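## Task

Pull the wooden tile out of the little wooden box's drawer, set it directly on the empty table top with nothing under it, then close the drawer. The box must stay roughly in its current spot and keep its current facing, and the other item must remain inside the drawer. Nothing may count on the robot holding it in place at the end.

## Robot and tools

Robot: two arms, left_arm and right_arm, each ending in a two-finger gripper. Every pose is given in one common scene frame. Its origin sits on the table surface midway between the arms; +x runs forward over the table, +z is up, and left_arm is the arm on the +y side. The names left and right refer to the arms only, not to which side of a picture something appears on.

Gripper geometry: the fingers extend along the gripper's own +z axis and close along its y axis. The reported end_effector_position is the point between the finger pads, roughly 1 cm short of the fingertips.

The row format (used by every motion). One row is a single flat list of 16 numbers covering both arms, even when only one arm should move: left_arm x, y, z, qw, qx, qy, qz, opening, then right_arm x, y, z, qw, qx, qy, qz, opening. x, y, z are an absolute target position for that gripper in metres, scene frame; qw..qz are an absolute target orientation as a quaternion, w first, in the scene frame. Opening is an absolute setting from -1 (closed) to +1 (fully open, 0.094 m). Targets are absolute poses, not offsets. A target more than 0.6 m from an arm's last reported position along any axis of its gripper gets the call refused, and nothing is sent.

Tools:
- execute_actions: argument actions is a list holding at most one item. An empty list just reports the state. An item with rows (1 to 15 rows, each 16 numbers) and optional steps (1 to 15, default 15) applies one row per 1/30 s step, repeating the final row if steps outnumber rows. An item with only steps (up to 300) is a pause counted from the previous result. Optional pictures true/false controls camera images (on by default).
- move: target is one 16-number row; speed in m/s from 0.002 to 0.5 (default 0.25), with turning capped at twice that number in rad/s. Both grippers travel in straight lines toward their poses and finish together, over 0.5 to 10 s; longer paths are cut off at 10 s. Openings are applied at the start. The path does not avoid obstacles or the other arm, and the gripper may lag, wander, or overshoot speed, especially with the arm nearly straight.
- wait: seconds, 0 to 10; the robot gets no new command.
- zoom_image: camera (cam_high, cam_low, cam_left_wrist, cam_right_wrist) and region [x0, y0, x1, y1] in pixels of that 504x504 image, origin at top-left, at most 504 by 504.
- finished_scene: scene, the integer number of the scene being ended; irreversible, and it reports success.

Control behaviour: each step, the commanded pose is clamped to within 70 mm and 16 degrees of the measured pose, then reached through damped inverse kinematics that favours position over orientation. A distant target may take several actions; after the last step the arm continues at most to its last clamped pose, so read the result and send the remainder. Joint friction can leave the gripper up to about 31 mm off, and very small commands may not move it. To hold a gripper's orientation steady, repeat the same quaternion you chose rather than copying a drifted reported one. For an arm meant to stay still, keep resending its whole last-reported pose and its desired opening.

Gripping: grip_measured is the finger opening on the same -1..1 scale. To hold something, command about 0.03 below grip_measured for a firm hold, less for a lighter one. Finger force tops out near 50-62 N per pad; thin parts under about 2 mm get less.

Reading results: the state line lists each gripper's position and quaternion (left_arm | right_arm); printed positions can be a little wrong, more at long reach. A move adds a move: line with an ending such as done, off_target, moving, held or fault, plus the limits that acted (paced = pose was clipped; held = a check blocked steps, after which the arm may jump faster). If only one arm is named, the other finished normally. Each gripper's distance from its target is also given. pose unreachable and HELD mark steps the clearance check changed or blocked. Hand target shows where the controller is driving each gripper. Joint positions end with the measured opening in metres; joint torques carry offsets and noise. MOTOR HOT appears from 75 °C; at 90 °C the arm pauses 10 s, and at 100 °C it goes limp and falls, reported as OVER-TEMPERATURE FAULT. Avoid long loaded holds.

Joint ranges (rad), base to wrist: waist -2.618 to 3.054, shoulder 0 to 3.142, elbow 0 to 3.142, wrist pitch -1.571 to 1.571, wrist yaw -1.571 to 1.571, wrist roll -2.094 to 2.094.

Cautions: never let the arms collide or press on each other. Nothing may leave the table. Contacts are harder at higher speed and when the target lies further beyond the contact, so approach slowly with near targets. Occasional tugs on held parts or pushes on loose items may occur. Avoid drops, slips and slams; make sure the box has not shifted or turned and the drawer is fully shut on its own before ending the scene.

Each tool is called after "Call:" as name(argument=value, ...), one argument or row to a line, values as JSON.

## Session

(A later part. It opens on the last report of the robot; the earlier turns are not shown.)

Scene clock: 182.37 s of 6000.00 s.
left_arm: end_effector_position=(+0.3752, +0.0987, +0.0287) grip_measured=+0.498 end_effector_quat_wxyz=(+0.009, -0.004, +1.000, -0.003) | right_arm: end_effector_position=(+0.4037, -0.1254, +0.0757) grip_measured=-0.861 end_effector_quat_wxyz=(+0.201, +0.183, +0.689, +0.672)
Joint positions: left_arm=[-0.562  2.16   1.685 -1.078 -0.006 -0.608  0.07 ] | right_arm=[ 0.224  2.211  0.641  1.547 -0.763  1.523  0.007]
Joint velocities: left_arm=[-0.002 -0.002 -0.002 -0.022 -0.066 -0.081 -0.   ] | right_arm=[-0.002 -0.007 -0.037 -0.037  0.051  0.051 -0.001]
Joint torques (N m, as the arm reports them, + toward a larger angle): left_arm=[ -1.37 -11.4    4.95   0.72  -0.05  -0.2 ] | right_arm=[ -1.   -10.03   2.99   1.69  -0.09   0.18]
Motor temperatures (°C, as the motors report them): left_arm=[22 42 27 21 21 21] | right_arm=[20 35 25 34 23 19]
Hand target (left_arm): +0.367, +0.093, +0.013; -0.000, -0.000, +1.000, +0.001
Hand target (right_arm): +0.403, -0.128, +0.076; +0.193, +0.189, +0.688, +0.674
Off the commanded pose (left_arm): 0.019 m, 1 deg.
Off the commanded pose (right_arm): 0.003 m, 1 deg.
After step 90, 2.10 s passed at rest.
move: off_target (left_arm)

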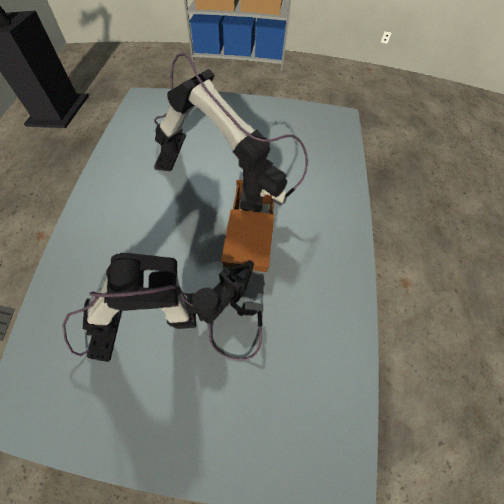

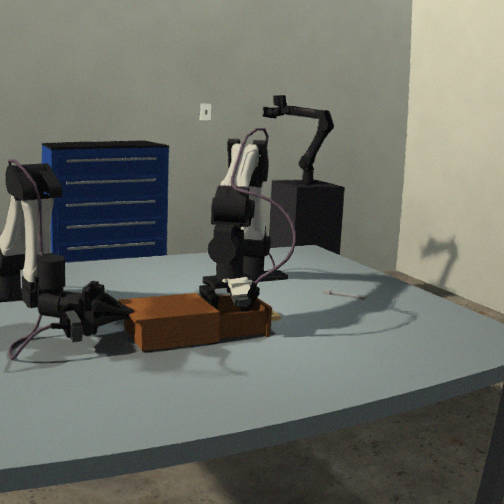

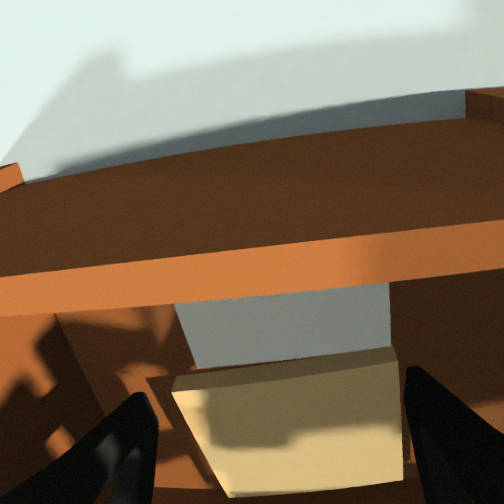

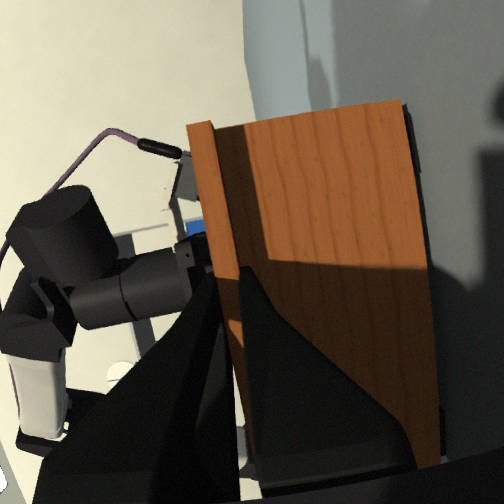

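Call:
move(
  target=[0.358,0.097,0.008,0,0,1,0,0.4, 0.403,-0.128,0.076,0.193,0.189,0.688,0.674,-1],
  speed=0.03,
)

Call:
move(
  target=[0.362,0.099,0.012,0,0,1,0,-0.1, 0.403,-0.128,0.076,0.193,0.189,0.688,0.674,-1],
  speed=0.03,
)

Scene clock: 189.57 s of 6000.00 s.
left_arm: end_effector_position=(+0.3732, +0.0993, +0.0232) grip_measured=+0.402 end_effector_quat_wxyz=(+0.020, -0.007, +1.000, -0.008) | right_arm: end_effector_position=(+0.4037, -0.1254, +0.0759) grip_measured=-0.861 end_effector_quat_wxyz=(+0.202, +0.183, +0.689, +0.672)
Joint positions: left_arm=[-0.564  2.135  1.623 -1.017 -0.009 -0.617  0.066] | right_arm=[ 0.224  2.211  0.641  1.548 -0.763  1.523  0.007]
Joint velocities: left_arm=[-0.017 -0.002  0.002 -0.022 -0.007 -0.051  0.   ] | right_arm=[ 0.002 -0.002 -0.002 -0.037 -0.037 -0.081  0.001]
Joint torques (N m, as the arm reports them, + toward a larger angle): left_arm=[ -1.44 -12.17   3.85   0.54  -0.04  -0.13] | right_arm=[ -1.22 -10.02   2.95   1.67  -0.06   0.17]
Motor temperatures (°C, as the motors report them): left_arm=[22 42 27 21 21 21] | right_arm=[20 35 25 34 23 19]
Hand target (left_arm): +0.358, +0.098, +0.009; +0.000, +0.000, +1.000, +0.001
Hand target (right_arm): +0.403, -0.128, +0.076; +0.193, +0.189, +0.688, +0.674
Off the commanded pose (left_arm): 0.022 m, 3 deg.
Off the commanded pose (right_arm): 0.003 m, 1 deg.
After step 90, 3.07 s passed at rest.
move: off_target (left_arm)

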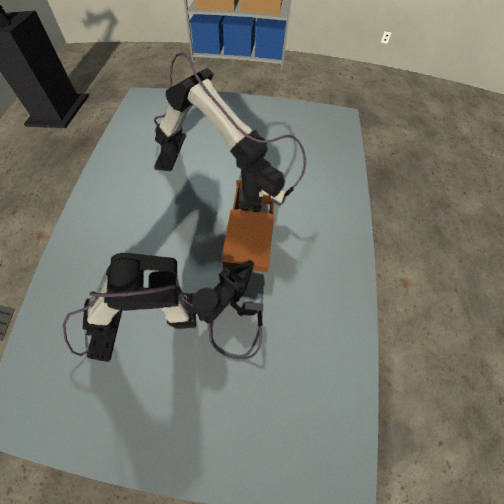

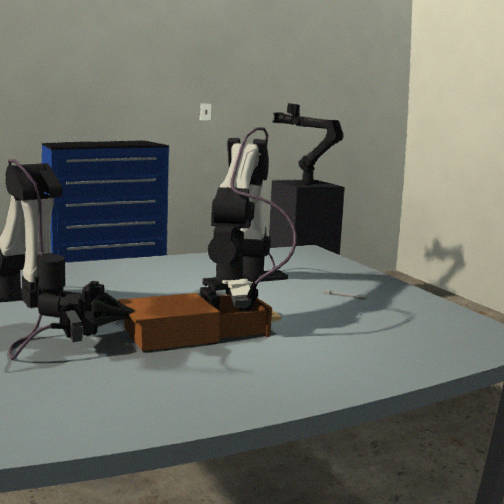

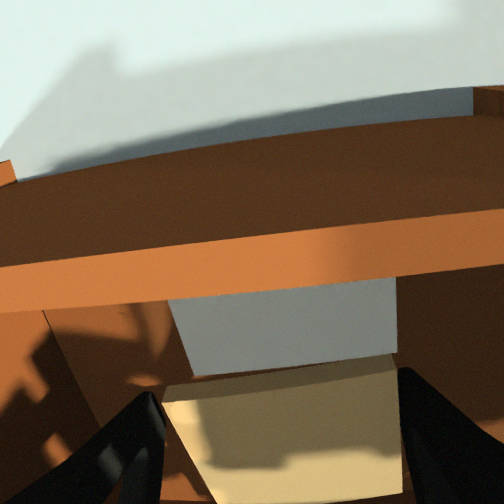

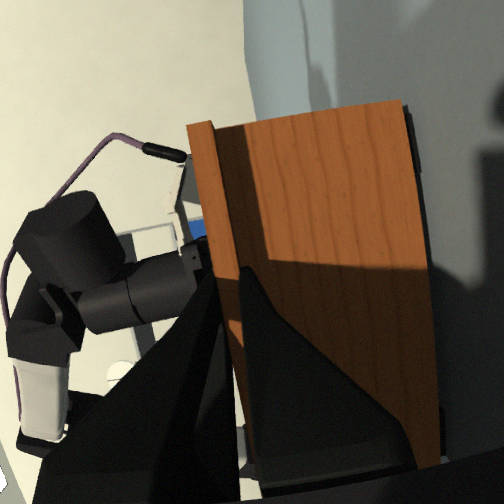

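Scene clock: 190.53 s of 6000.00 s.
left_arm: end_effector_position=(+0.3734, +0.0989, +0.0236) grip_measured=+0.260 end_effector_quat_wxyz=(+0.020, -0.007, +1.000, -0.009) | right_arm: end_effector_position=(+0.4037, -0.1254, +0.0759) grip_measured=-0.861 end_effector_quat_wxyz=(+0.202, +0.183, +0.689, +0.672)
Joint positions: left_arm=[-0.564  2.134  1.623 -1.016 -0.008 -0.617  0.059] | right_arm=[ 0.224  2.211  0.641  1.548 -0.763  1.523  0.007]
Joint velocities: left_arm=[-0.017  0.012 -0.007 -0.007  0.022 -0.095  0.   ] | right_arm=[-0.002  0.017  0.002 -0.022 -0.037 -0.022 -0.001]
Joint torques (N m, as the arm reports them, + toward a larger angle): left_arm=[ -0.78 -11.77   5.88   0.37  -0.06  -0.05] | right_arm=[ -1.02 -10.12   2.78   1.68  -0.1    0.18]
Motor temperatures (°C, as the motors report them): left_arm=[22 42 27 21 21 21] | right_arm=[20 35 25 34 23 19]
Hand target (left_arm): +0.362, +0.100, +0.013; +0.000, -0.000, +1.000, +0.001
Hand target (right_arm): +0.403, -0.128, +0.076; +0.193, +0.189, +0.688, +0.674
Off the commanded pose (left_arm): 0.016 m, 3 deg.
Off the commanded pose (right_arm): 0.003 m, 1 deg.
move: off_target (left_arm)

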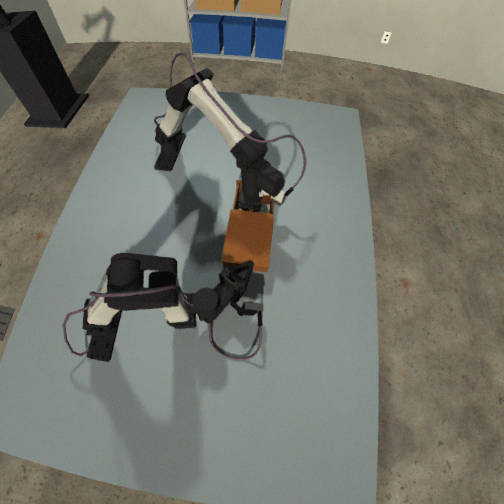

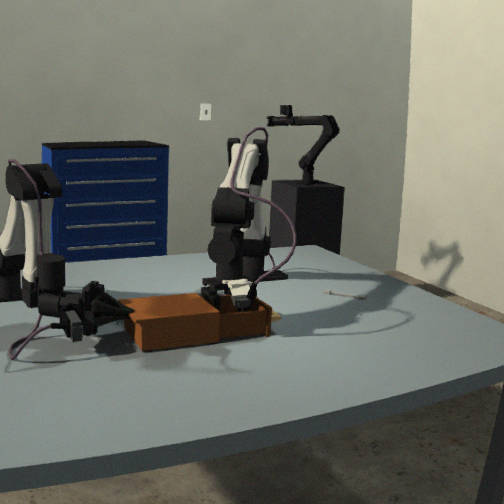

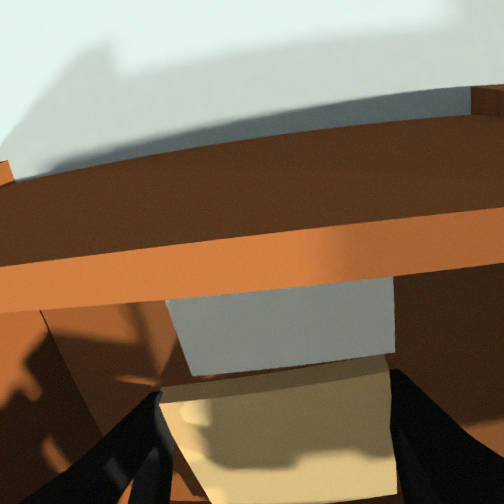

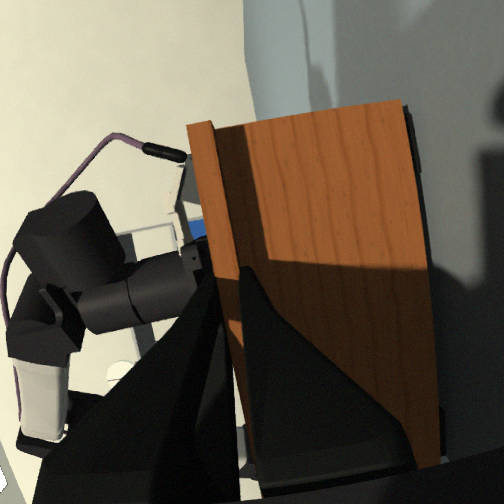

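Call:
move(
  target=[0.373,0.1,0.12,0,0,1,0,-0.1, 0.403,-0.128,0.076,0.193,0.189,0.688,0.674,-1],
  speed=0.06,
)

Call:
move(
  target=[0.24,0.13,0.11,0,0,1,0,-0.1, 0.403,-0.128,0.076,0.193,0.189,0.688,0.674,-1],
  speed=0.1,
)

Call:
move(
  target=[0.24,0.13,0.005,0,0,1,0,-0.1, 0.403,-0.128,0.076,0.193,0.189,0.688,0.674,-1],
  speed=0.05,
)

Scene clock: 200.67 s of 6000.00 s.
left_arm: end_effector_position=(+0.3713, +0.0999, +0.1202) grip_measured=+0.260 end_effector_quat_wxyz=(+0.003, -0.003, +1.000, +0.001) | right_arm: end_effector_position=(+0.4037, -0.1254, +0.0759) grip_measured=-0.861 end_effector_quat_wxyz=(+0.201, +0.183, +0.689, +0.672)
Joint positions: left_arm=[-0.564  2.134  2.011 -1.443 -0.006 -0.608  0.059] | right_arm=[ 0.224  2.211  0.641  1.548 -0.763  1.524  0.007]
Joint velocities: left_arm=[ 0.017 -0.002 -0.012 -0.051 -0.081  0.022  0.   ] | right_arm=[ 0.012  0.002 -0.022  0.007  0.007 -0.095 -0.001]
Joint torques (N m, as the arm reports them, + toward a larger angle): left_arm=[  0.42 -11.92   9.49   0.27  -0.06   0.05] | right_arm=[ -1.11 -10.07   2.78   1.66  -0.11   0.15]
Motor temperatures (°C, as the motors report them): left_arm=[22 42 27 21 21 21] | right_arm=[20 36 25 35 23 19]
Hand target (left_arm): +0.374, +0.099, +0.120; +0.000, -0.000, +1.000, -0.000
Hand target (right_arm): +0.403, -0.128, +0.076; +0.193, +0.189, +0.688, +0.674
Off the commanded pose (left_arm): 0.002 m, 1 deg.
Off the commanded pose (right_arm): 0.003 m, 1 deg.
After step 90, 5.00 s passed at rest.
move: done

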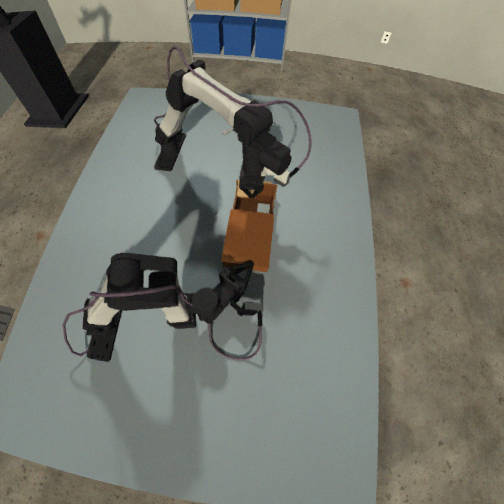

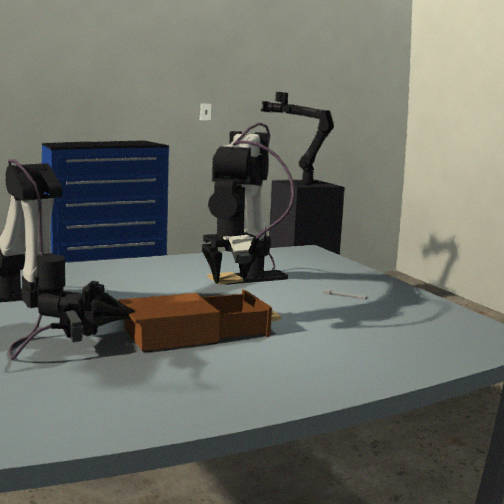

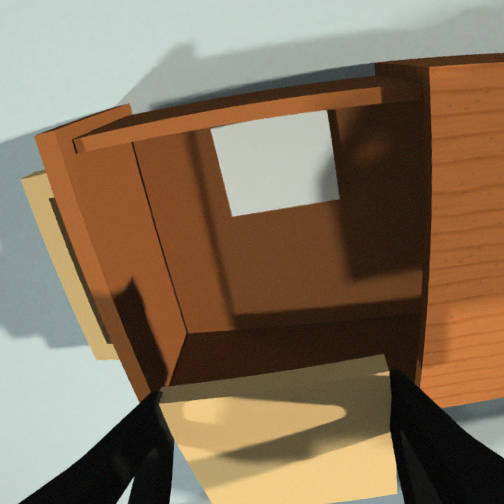

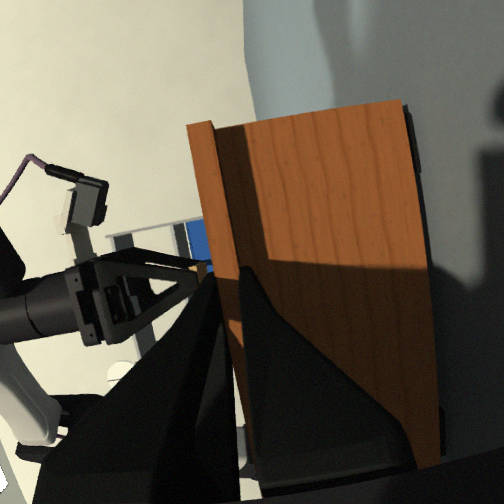

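Scene clock: 202.43 s of 6000.00 s.
left_arm: end_effector_position=(+0.2453, +0.1328, +0.1130) grip_measured=+0.260 end_effector_quat_wxyz=(+0.002, -0.000, +1.000, +0.002) | right_arm: end_effector_position=(+0.4037, -0.1254, +0.0759) grip_measured=-0.861 end_effector_quat_wxyz=(+0.201, +0.183, +0.689, +0.672)
Joint positions: left_arm=[-0.716  1.654  1.344 -1.261 -0.006 -0.755  0.059] | right_arm=[ 0.224  2.211  0.641  1.548 -0.763  1.524  0.007]
Joint velocities: left_arm=[-0.002 -0.002 -0.012  0.022  0.022  0.022 -0.001] | right_arm=[ 0.022  0.012 -0.007 -0.037  0.022 -0.081  0.001]
Joint torques (N m, as the arm reports them, + toward a larger angle): left_arm=[-0.72 -9.23  5.14  0.48 -0.1  -0.15] | right_arm=[ -0.97 -10.     3.1    1.71  -0.09   0.12]
Motor temperatures (°C, as the motors report them): left_arm=[22 42 27 21 21 21] | right_arm=[20 36 25 35 23 19]
Hand target (left_arm): +0.240, +0.133, +0.109; +0.000, -0.000, +1.000, +0.002
Hand target (right_arm): +0.403, -0.128, +0.076; +0.193, +0.189, +0.688, +0.674
Off the commanded pose (left_arm): 0.007 m, 0 deg.
Off the commanded pose (right_arm): 0.003 m, 1 deg.
move: done

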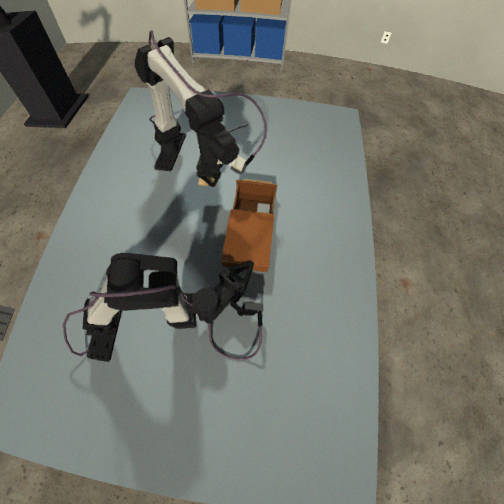

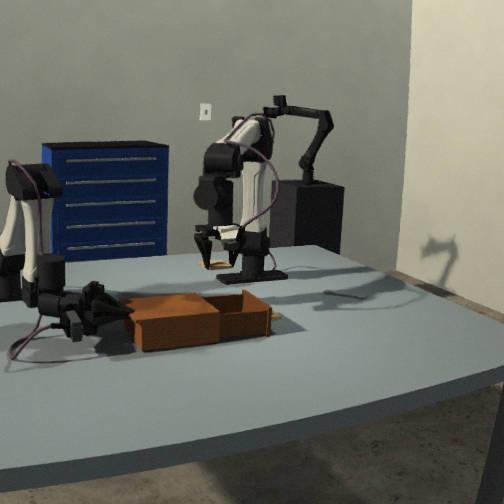

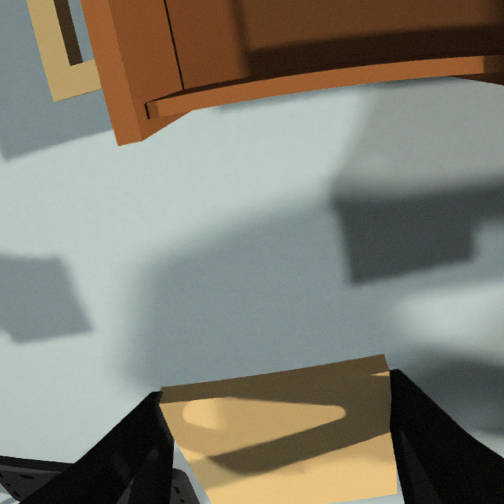

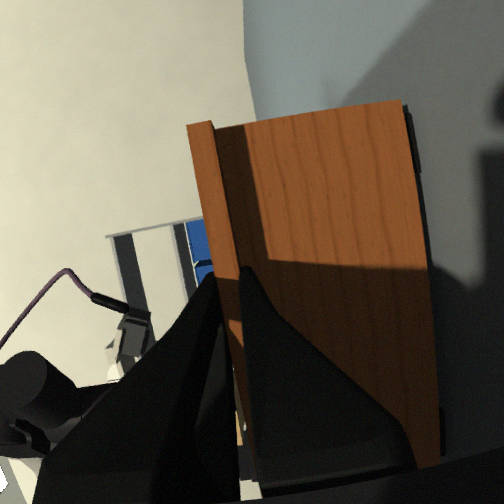

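Scene clock: 205.07 s of 6000.00 s.
left_arm: end_effector_position=(+0.2482, +0.1300, +0.0151) grip_measured=+0.260 end_effector_quat_wxyz=(+0.011, -0.003, +1.000, -0.006) | right_arm: end_effector_position=(+0.4037, -0.1254, +0.0759) grip_measured=-0.861 end_effector_quat_wxyz=(+0.201, +0.183, +0.689, +0.672)
Joint positions: left_arm=[-0.716  1.745  1.042 -0.844 -0.005 -0.761  0.059] | right_arm=[ 0.224  2.211  0.641  1.548 -0.763  1.524  0.007]
Joint velocities: left_arm=[-0.002 -0.022  0.027  0.007 -0.022 -0.022 -0.   ] | right_arm=[-0.007  0.007  0.007 -0.051 -0.051 -0.022 -0.   ]
Joint torques (N m, as the arm reports them, + toward a larger angle): left_arm=[-1.01 -7.66  4.78  0.56 -0.08 -0.15] | right_arm=[-1.07 -9.94  2.73  1.66 -0.07  0.21]
Motor temperatures (°C, as the motors report them): left_arm=[22 41 27 21 21 21] | right_arm=[20 36 25 35 23 19]
Hand target (left_arm): +0.239, +0.131, +0.006; -0.000, +0.000, +1.000, +0.000
Hand target (right_arm): +0.403, -0.128, +0.076; +0.193, +0.189, +0.688, +0.674
Off the commanded pose (left_arm): 0.013 m, 1 deg.
Off the commanded pose (right_arm): 0.003 m, 1 deg.
move: off_target (left_arm)

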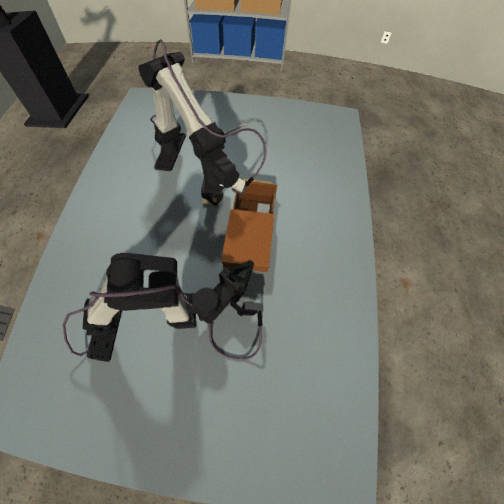

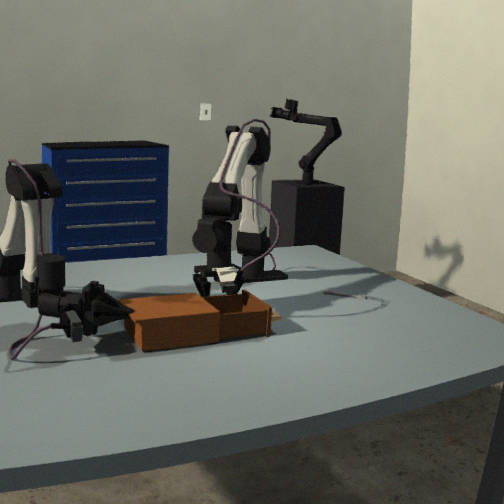

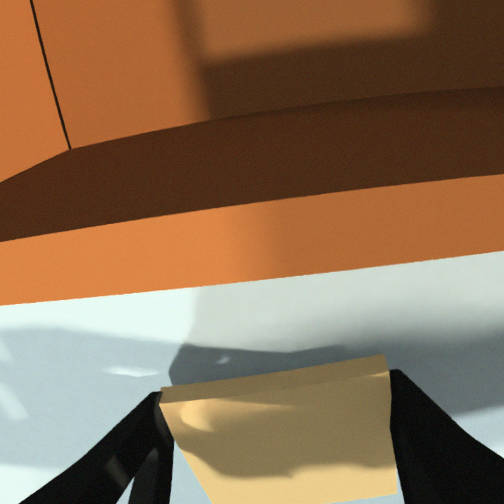

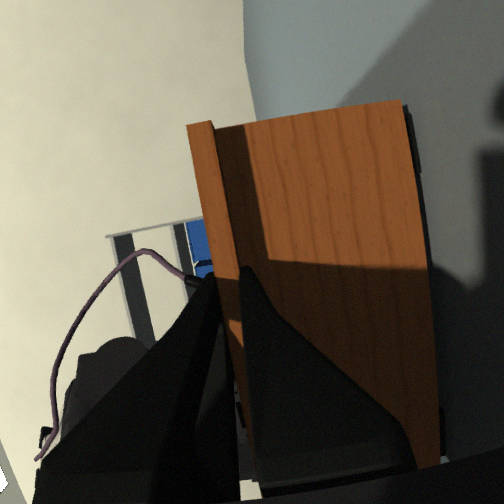

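Call:
move(
  target=[0.245,0.13,0.01,0,0,1,0,0.7, 0.403,-0.128,0.076,0.193,0.189,0.688,0.674,-1],
  speed=0.05,
)

Call:
move(
  target=[0.26,0.2,0.1,0,0,1,0,0.7, 0.403,-0.128,0.076,0.193,0.189,0.688,0.674,-1],
  speed=0.1,
)

Call:
move(
  target=[0.385,0.25,0.03,0,0,1,0,-1, 0.403,-0.128,0.076,0.193,0.189,0.688,0.674,-1],
  speed=0.1,
)

Call:
move(
  target=[0.385,0.06,0.03,0,0,1,0,-1, 0.403,-0.12,0.076,0.193,0.189,0.688,0.674,-1],
  speed=0.04,
)

Scene clock: 218.80 s of 6000.00 s.
left_arm: end_effector_position=(+0.2484, +0.1298, +0.0151) grip_measured=+0.698 end_effector_quat_wxyz=(+0.011, -0.003, +1.000, -0.007) | right_arm: end_effector_position=(+0.4037, -0.1254, +0.0759) grip_measured=-0.861 end_effector_quat_wxyz=(+0.201, +0.183, +0.689, +0.672)
Joint positions: left_arm=[-0.716  1.745  1.042 -0.842 -0.005 -0.761  0.08 ] | right_arm=[ 0.224  2.211  0.641  1.548 -0.763  1.524  0.007]
Joint velocities: left_arm=[-0.002  0.002  0.002  0.022  0.022  0.007 -0.   ] | right_arm=[-0.012 -0.002  0.007 -0.007  0.022 -0.037 -0.   ]
Joint torques (N m, as the arm reports them, + toward a larger angle): left_arm=[-0.24 -6.96  7.32  0.33 -0.07 -0.04] | right_arm=[ -0.92 -10.07   3.08   1.7   -0.11   0.19]
Motor temperatures (°C, as the motors report them): left_arm=[22 38 27 21 21 21] | right_arm=[20 36 25 36 23 19]
Hand target (left_arm): +0.245, +0.130, +0.010; +0.000, -0.000, +1.000, +0.000
Hand target (right_arm): +0.403, -0.128, +0.076; +0.193, +0.189, +0.688, +0.674
Off the commanded pose (left_arm): 0.006 m, 2 deg.
Off the commanded pose (right_arm): 0.003 m, 1 deg.
After step 90, 10.03 s passed at rest.
move: done

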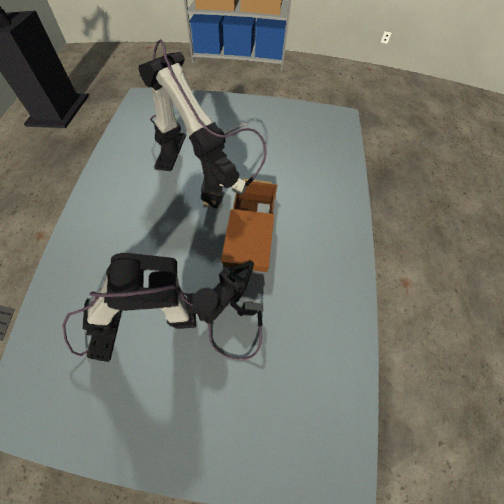

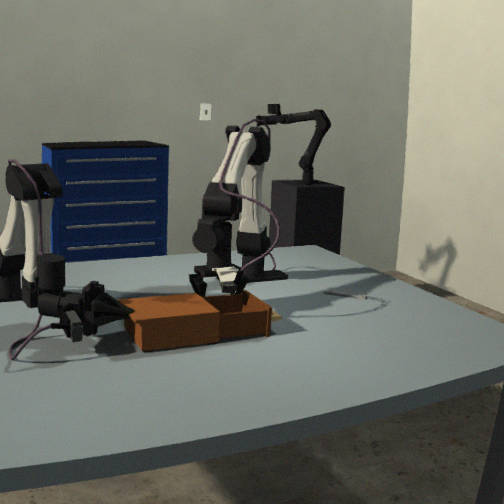

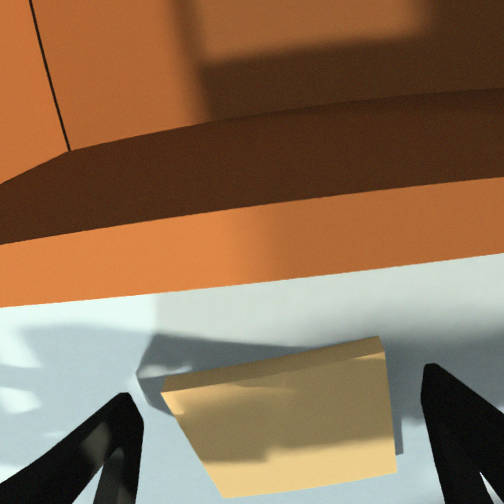

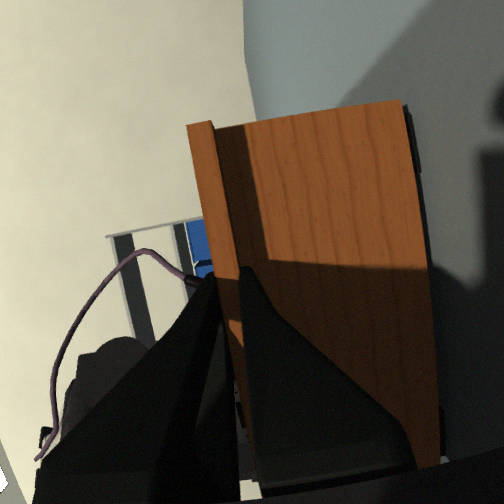

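Scene clock: 220.47 s of 6000.00 s.
left_arm: end_effector_position=(+0.2561, +0.1979, +0.0918) grip_measured=+0.698 end_effector_quat_wxyz=(-0.007, +0.000, +1.000, +0.004) | right_arm: end_effector_position=(+0.4037, -0.1254, +0.0759) grip_measured=-0.861 end_effector_quat_wxyz=(+0.202, +0.183, +0.689, +0.672)
Joint positions: left_arm=[-0.503  1.561  1.163 -1.188 -0.001 -0.54   0.08 ] | right_arm=[ 0.224  2.211  0.641  1.548 -0.763  1.524  0.007]
Joint velocities: left_arm=[-0.002  0.002 -0.007 -0.037 -0.022 -0.007  0.001] | right_arm=[-0.017 -0.007  0.002  0.007  0.007 -0.051  0.   ]
Joint torques (N m, as the arm reports them, + toward a larger angle): left_arm=[ 0.93 -7.92  9.44  0.24 -0.06  0.03] | right_arm=[-1.05 -9.93  3.14  1.7  -0.08  0.16]
Motor temperatures (°C, as the motors report them): left_arm=[22 38 27 21 21 21] | right_arm=[20 36 25 36 23 19]
Hand target (left_arm): +0.260, +0.198, +0.099; +0.000, -0.000, +1.000, -0.003
Hand target (right_arm): +0.403, -0.128, +0.076; +0.193, +0.189, +0.688, +0.674
Off the commanded pose (left_arm): 0.009 m, 1 deg.
Off the commanded pose (right_arm): 0.003 m, 1 deg.
move: done

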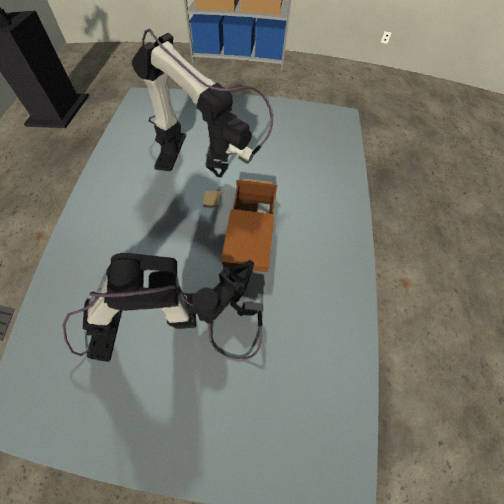

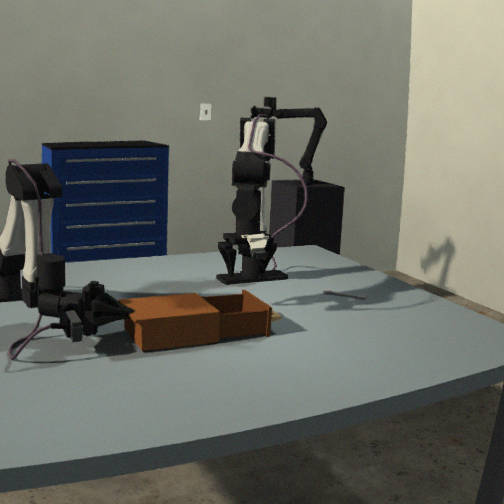

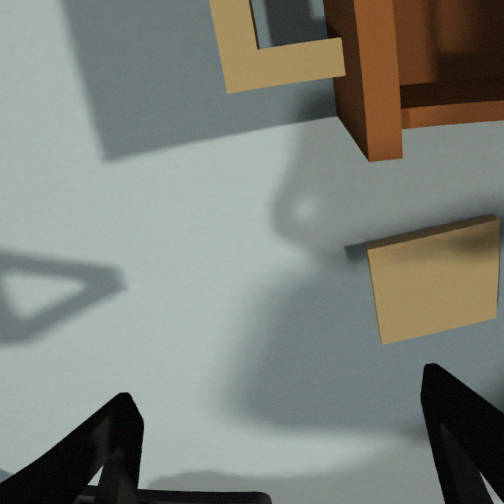

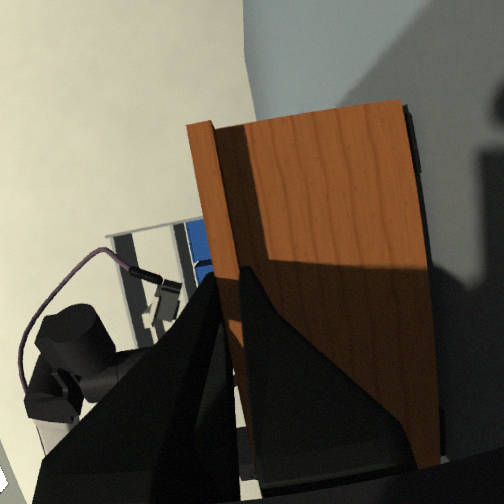

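Scene clock: 222.33 s of 6000.00 s.
left_arm: end_effector_position=(+0.3752, +0.2467, +0.0298) grip_measured=-0.985 end_effector_quat_wxyz=(-0.009, -0.001, +1.000, +0.002) | right_arm: end_effector_position=(+0.4037, -0.1254, +0.0759) grip_measured=-0.861 end_effector_quat_wxyz=(+0.201, +0.183, +0.689, +0.672)
Joint positions: left_arm=[-0.207  1.962  1.391 -1.017  0.001 -0.247  0.001] | right_arm=[ 0.224  2.211  0.641  1.548 -0.763  1.524  0.007]
Joint velocities: left_arm=[ 0.022  0.007  0.022 -0.007 -0.037 -0.007  0.001] | right_arm=[ 0.012  0.002 -0.007  0.007 -0.066 -0.066 -0.   ]
Joint torques (N m, as the arm reports them, + toward a larger angle): left_arm=[  0.73 -10.13   9.25   0.44  -0.03   0.02] | right_arm=[ -0.98 -10.05   2.95   1.71  -0.07   0.18]
Motor temperatures (°C, as the motors report them): left_arm=[22 38 27 21 21 21] | right_arm=[20 36 25 36 23 19]
Hand target (left_arm): +0.385, +0.247, +0.031; +0.001, +0.000, +1.000, -0.004
Hand target (right_arm): +0.403, -0.128, +0.076; +0.193, +0.189, +0.688, +0.674
Off the commanded pose (left_arm): 0.010 m, 1 deg.
Off the commanded pose (right_arm): 0.003 m, 1 deg.
move: done

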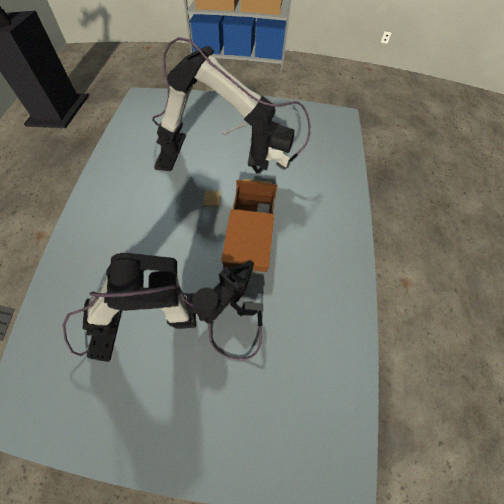

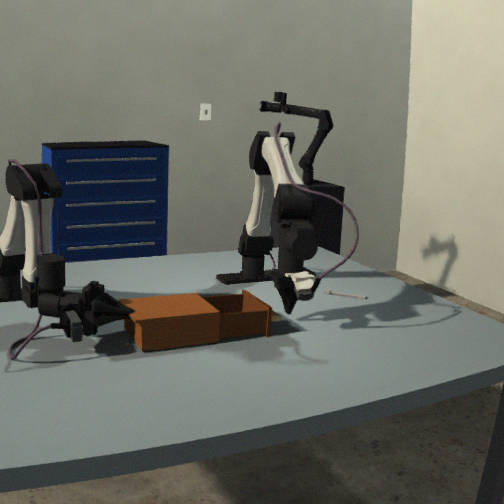

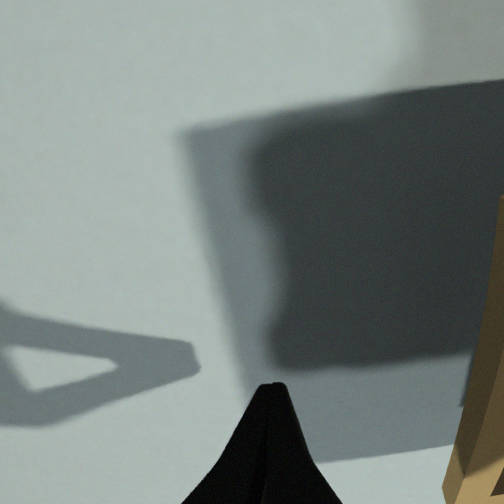

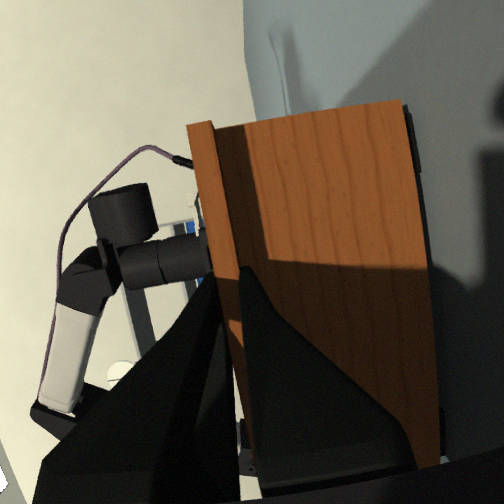

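Scene clock: 227.27 s of 6000.00 s.
left_arm: end_effector_position=(+0.3747, +0.1087, +0.0369) grip_measured=-0.986 end_effector_quat_wxyz=(-0.023, -0.010, +0.997, +0.071) | right_arm: end_effector_position=(+0.4052, -0.1263, +0.0762) grip_measured=-0.861 end_effector_quat_wxyz=(+0.205, +0.187, +0.687, +0.671)
Joint positions: left_arm=[-0.577  2.269  1.889 -1.31  -0.088 -0.64   0.001] | right_arm=[ 0.224  2.211  0.641  1.55  -0.752  1.526  0.007]
Joint velocities: left_arm=[ 0.002  0.017  0.022 -0.007  0.022 -0.051 -0.001] | right_arm=[ 0.012 -0.012 -0.017  0.066  0.037 -0.007 -0.   ]
Joint torques (N m, as the arm reports them, + toward a larger angle): left_arm=[ -2.87 -12.28  10.16   1.1    0.52  -0.16] | right_arm=[ 1.08 -9.95  3.58  1.6   0.09  0.14]
Motor temperatures (°C, as the motors report them): left_arm=[22 38 28 21 21 21] | right_arm=[20 36 25 36 23 19]
Hand target (left_arm): +0.382, +0.065, +0.034; -0.003, +0.002, +1.000, +0.006
Hand target (right_arm): +0.403, -0.120, +0.076; +0.193, +0.189, +0.688, +0.674
Off the commanded pose (left_arm): 0.050 m, 9 deg.
Off the commanded pose (right_arm): 0.007 m, 1 deg.
move: off_target (left_arm)

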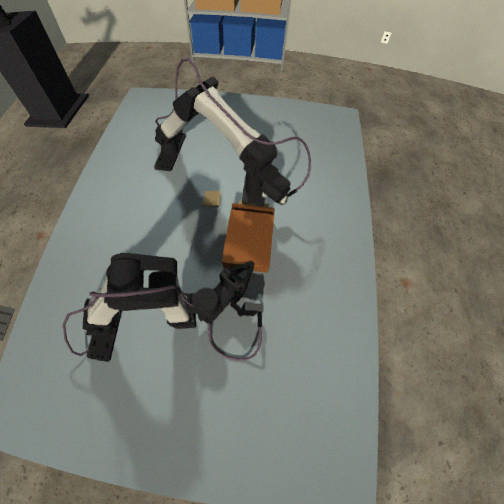

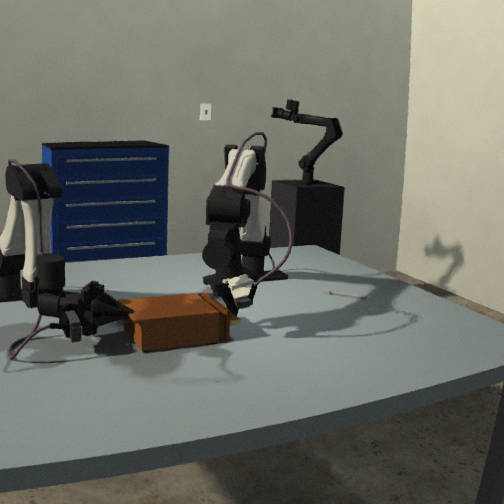

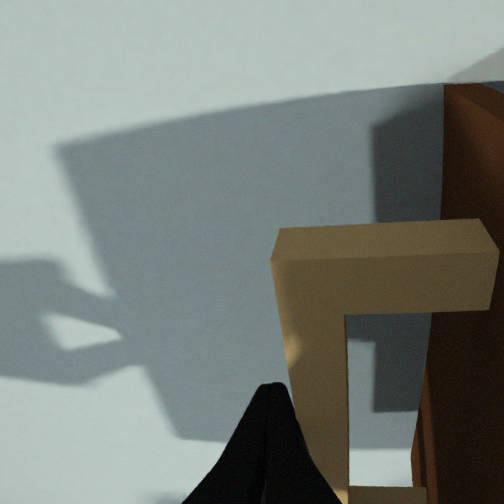

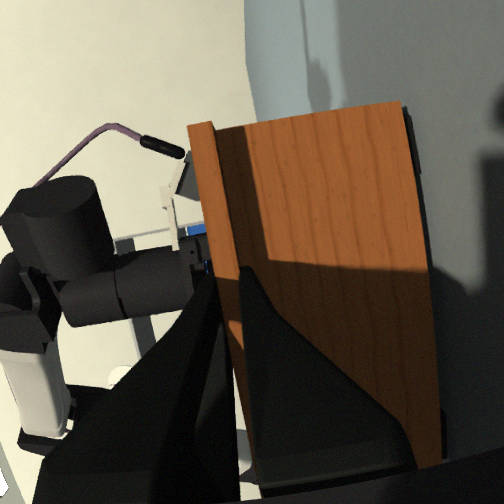

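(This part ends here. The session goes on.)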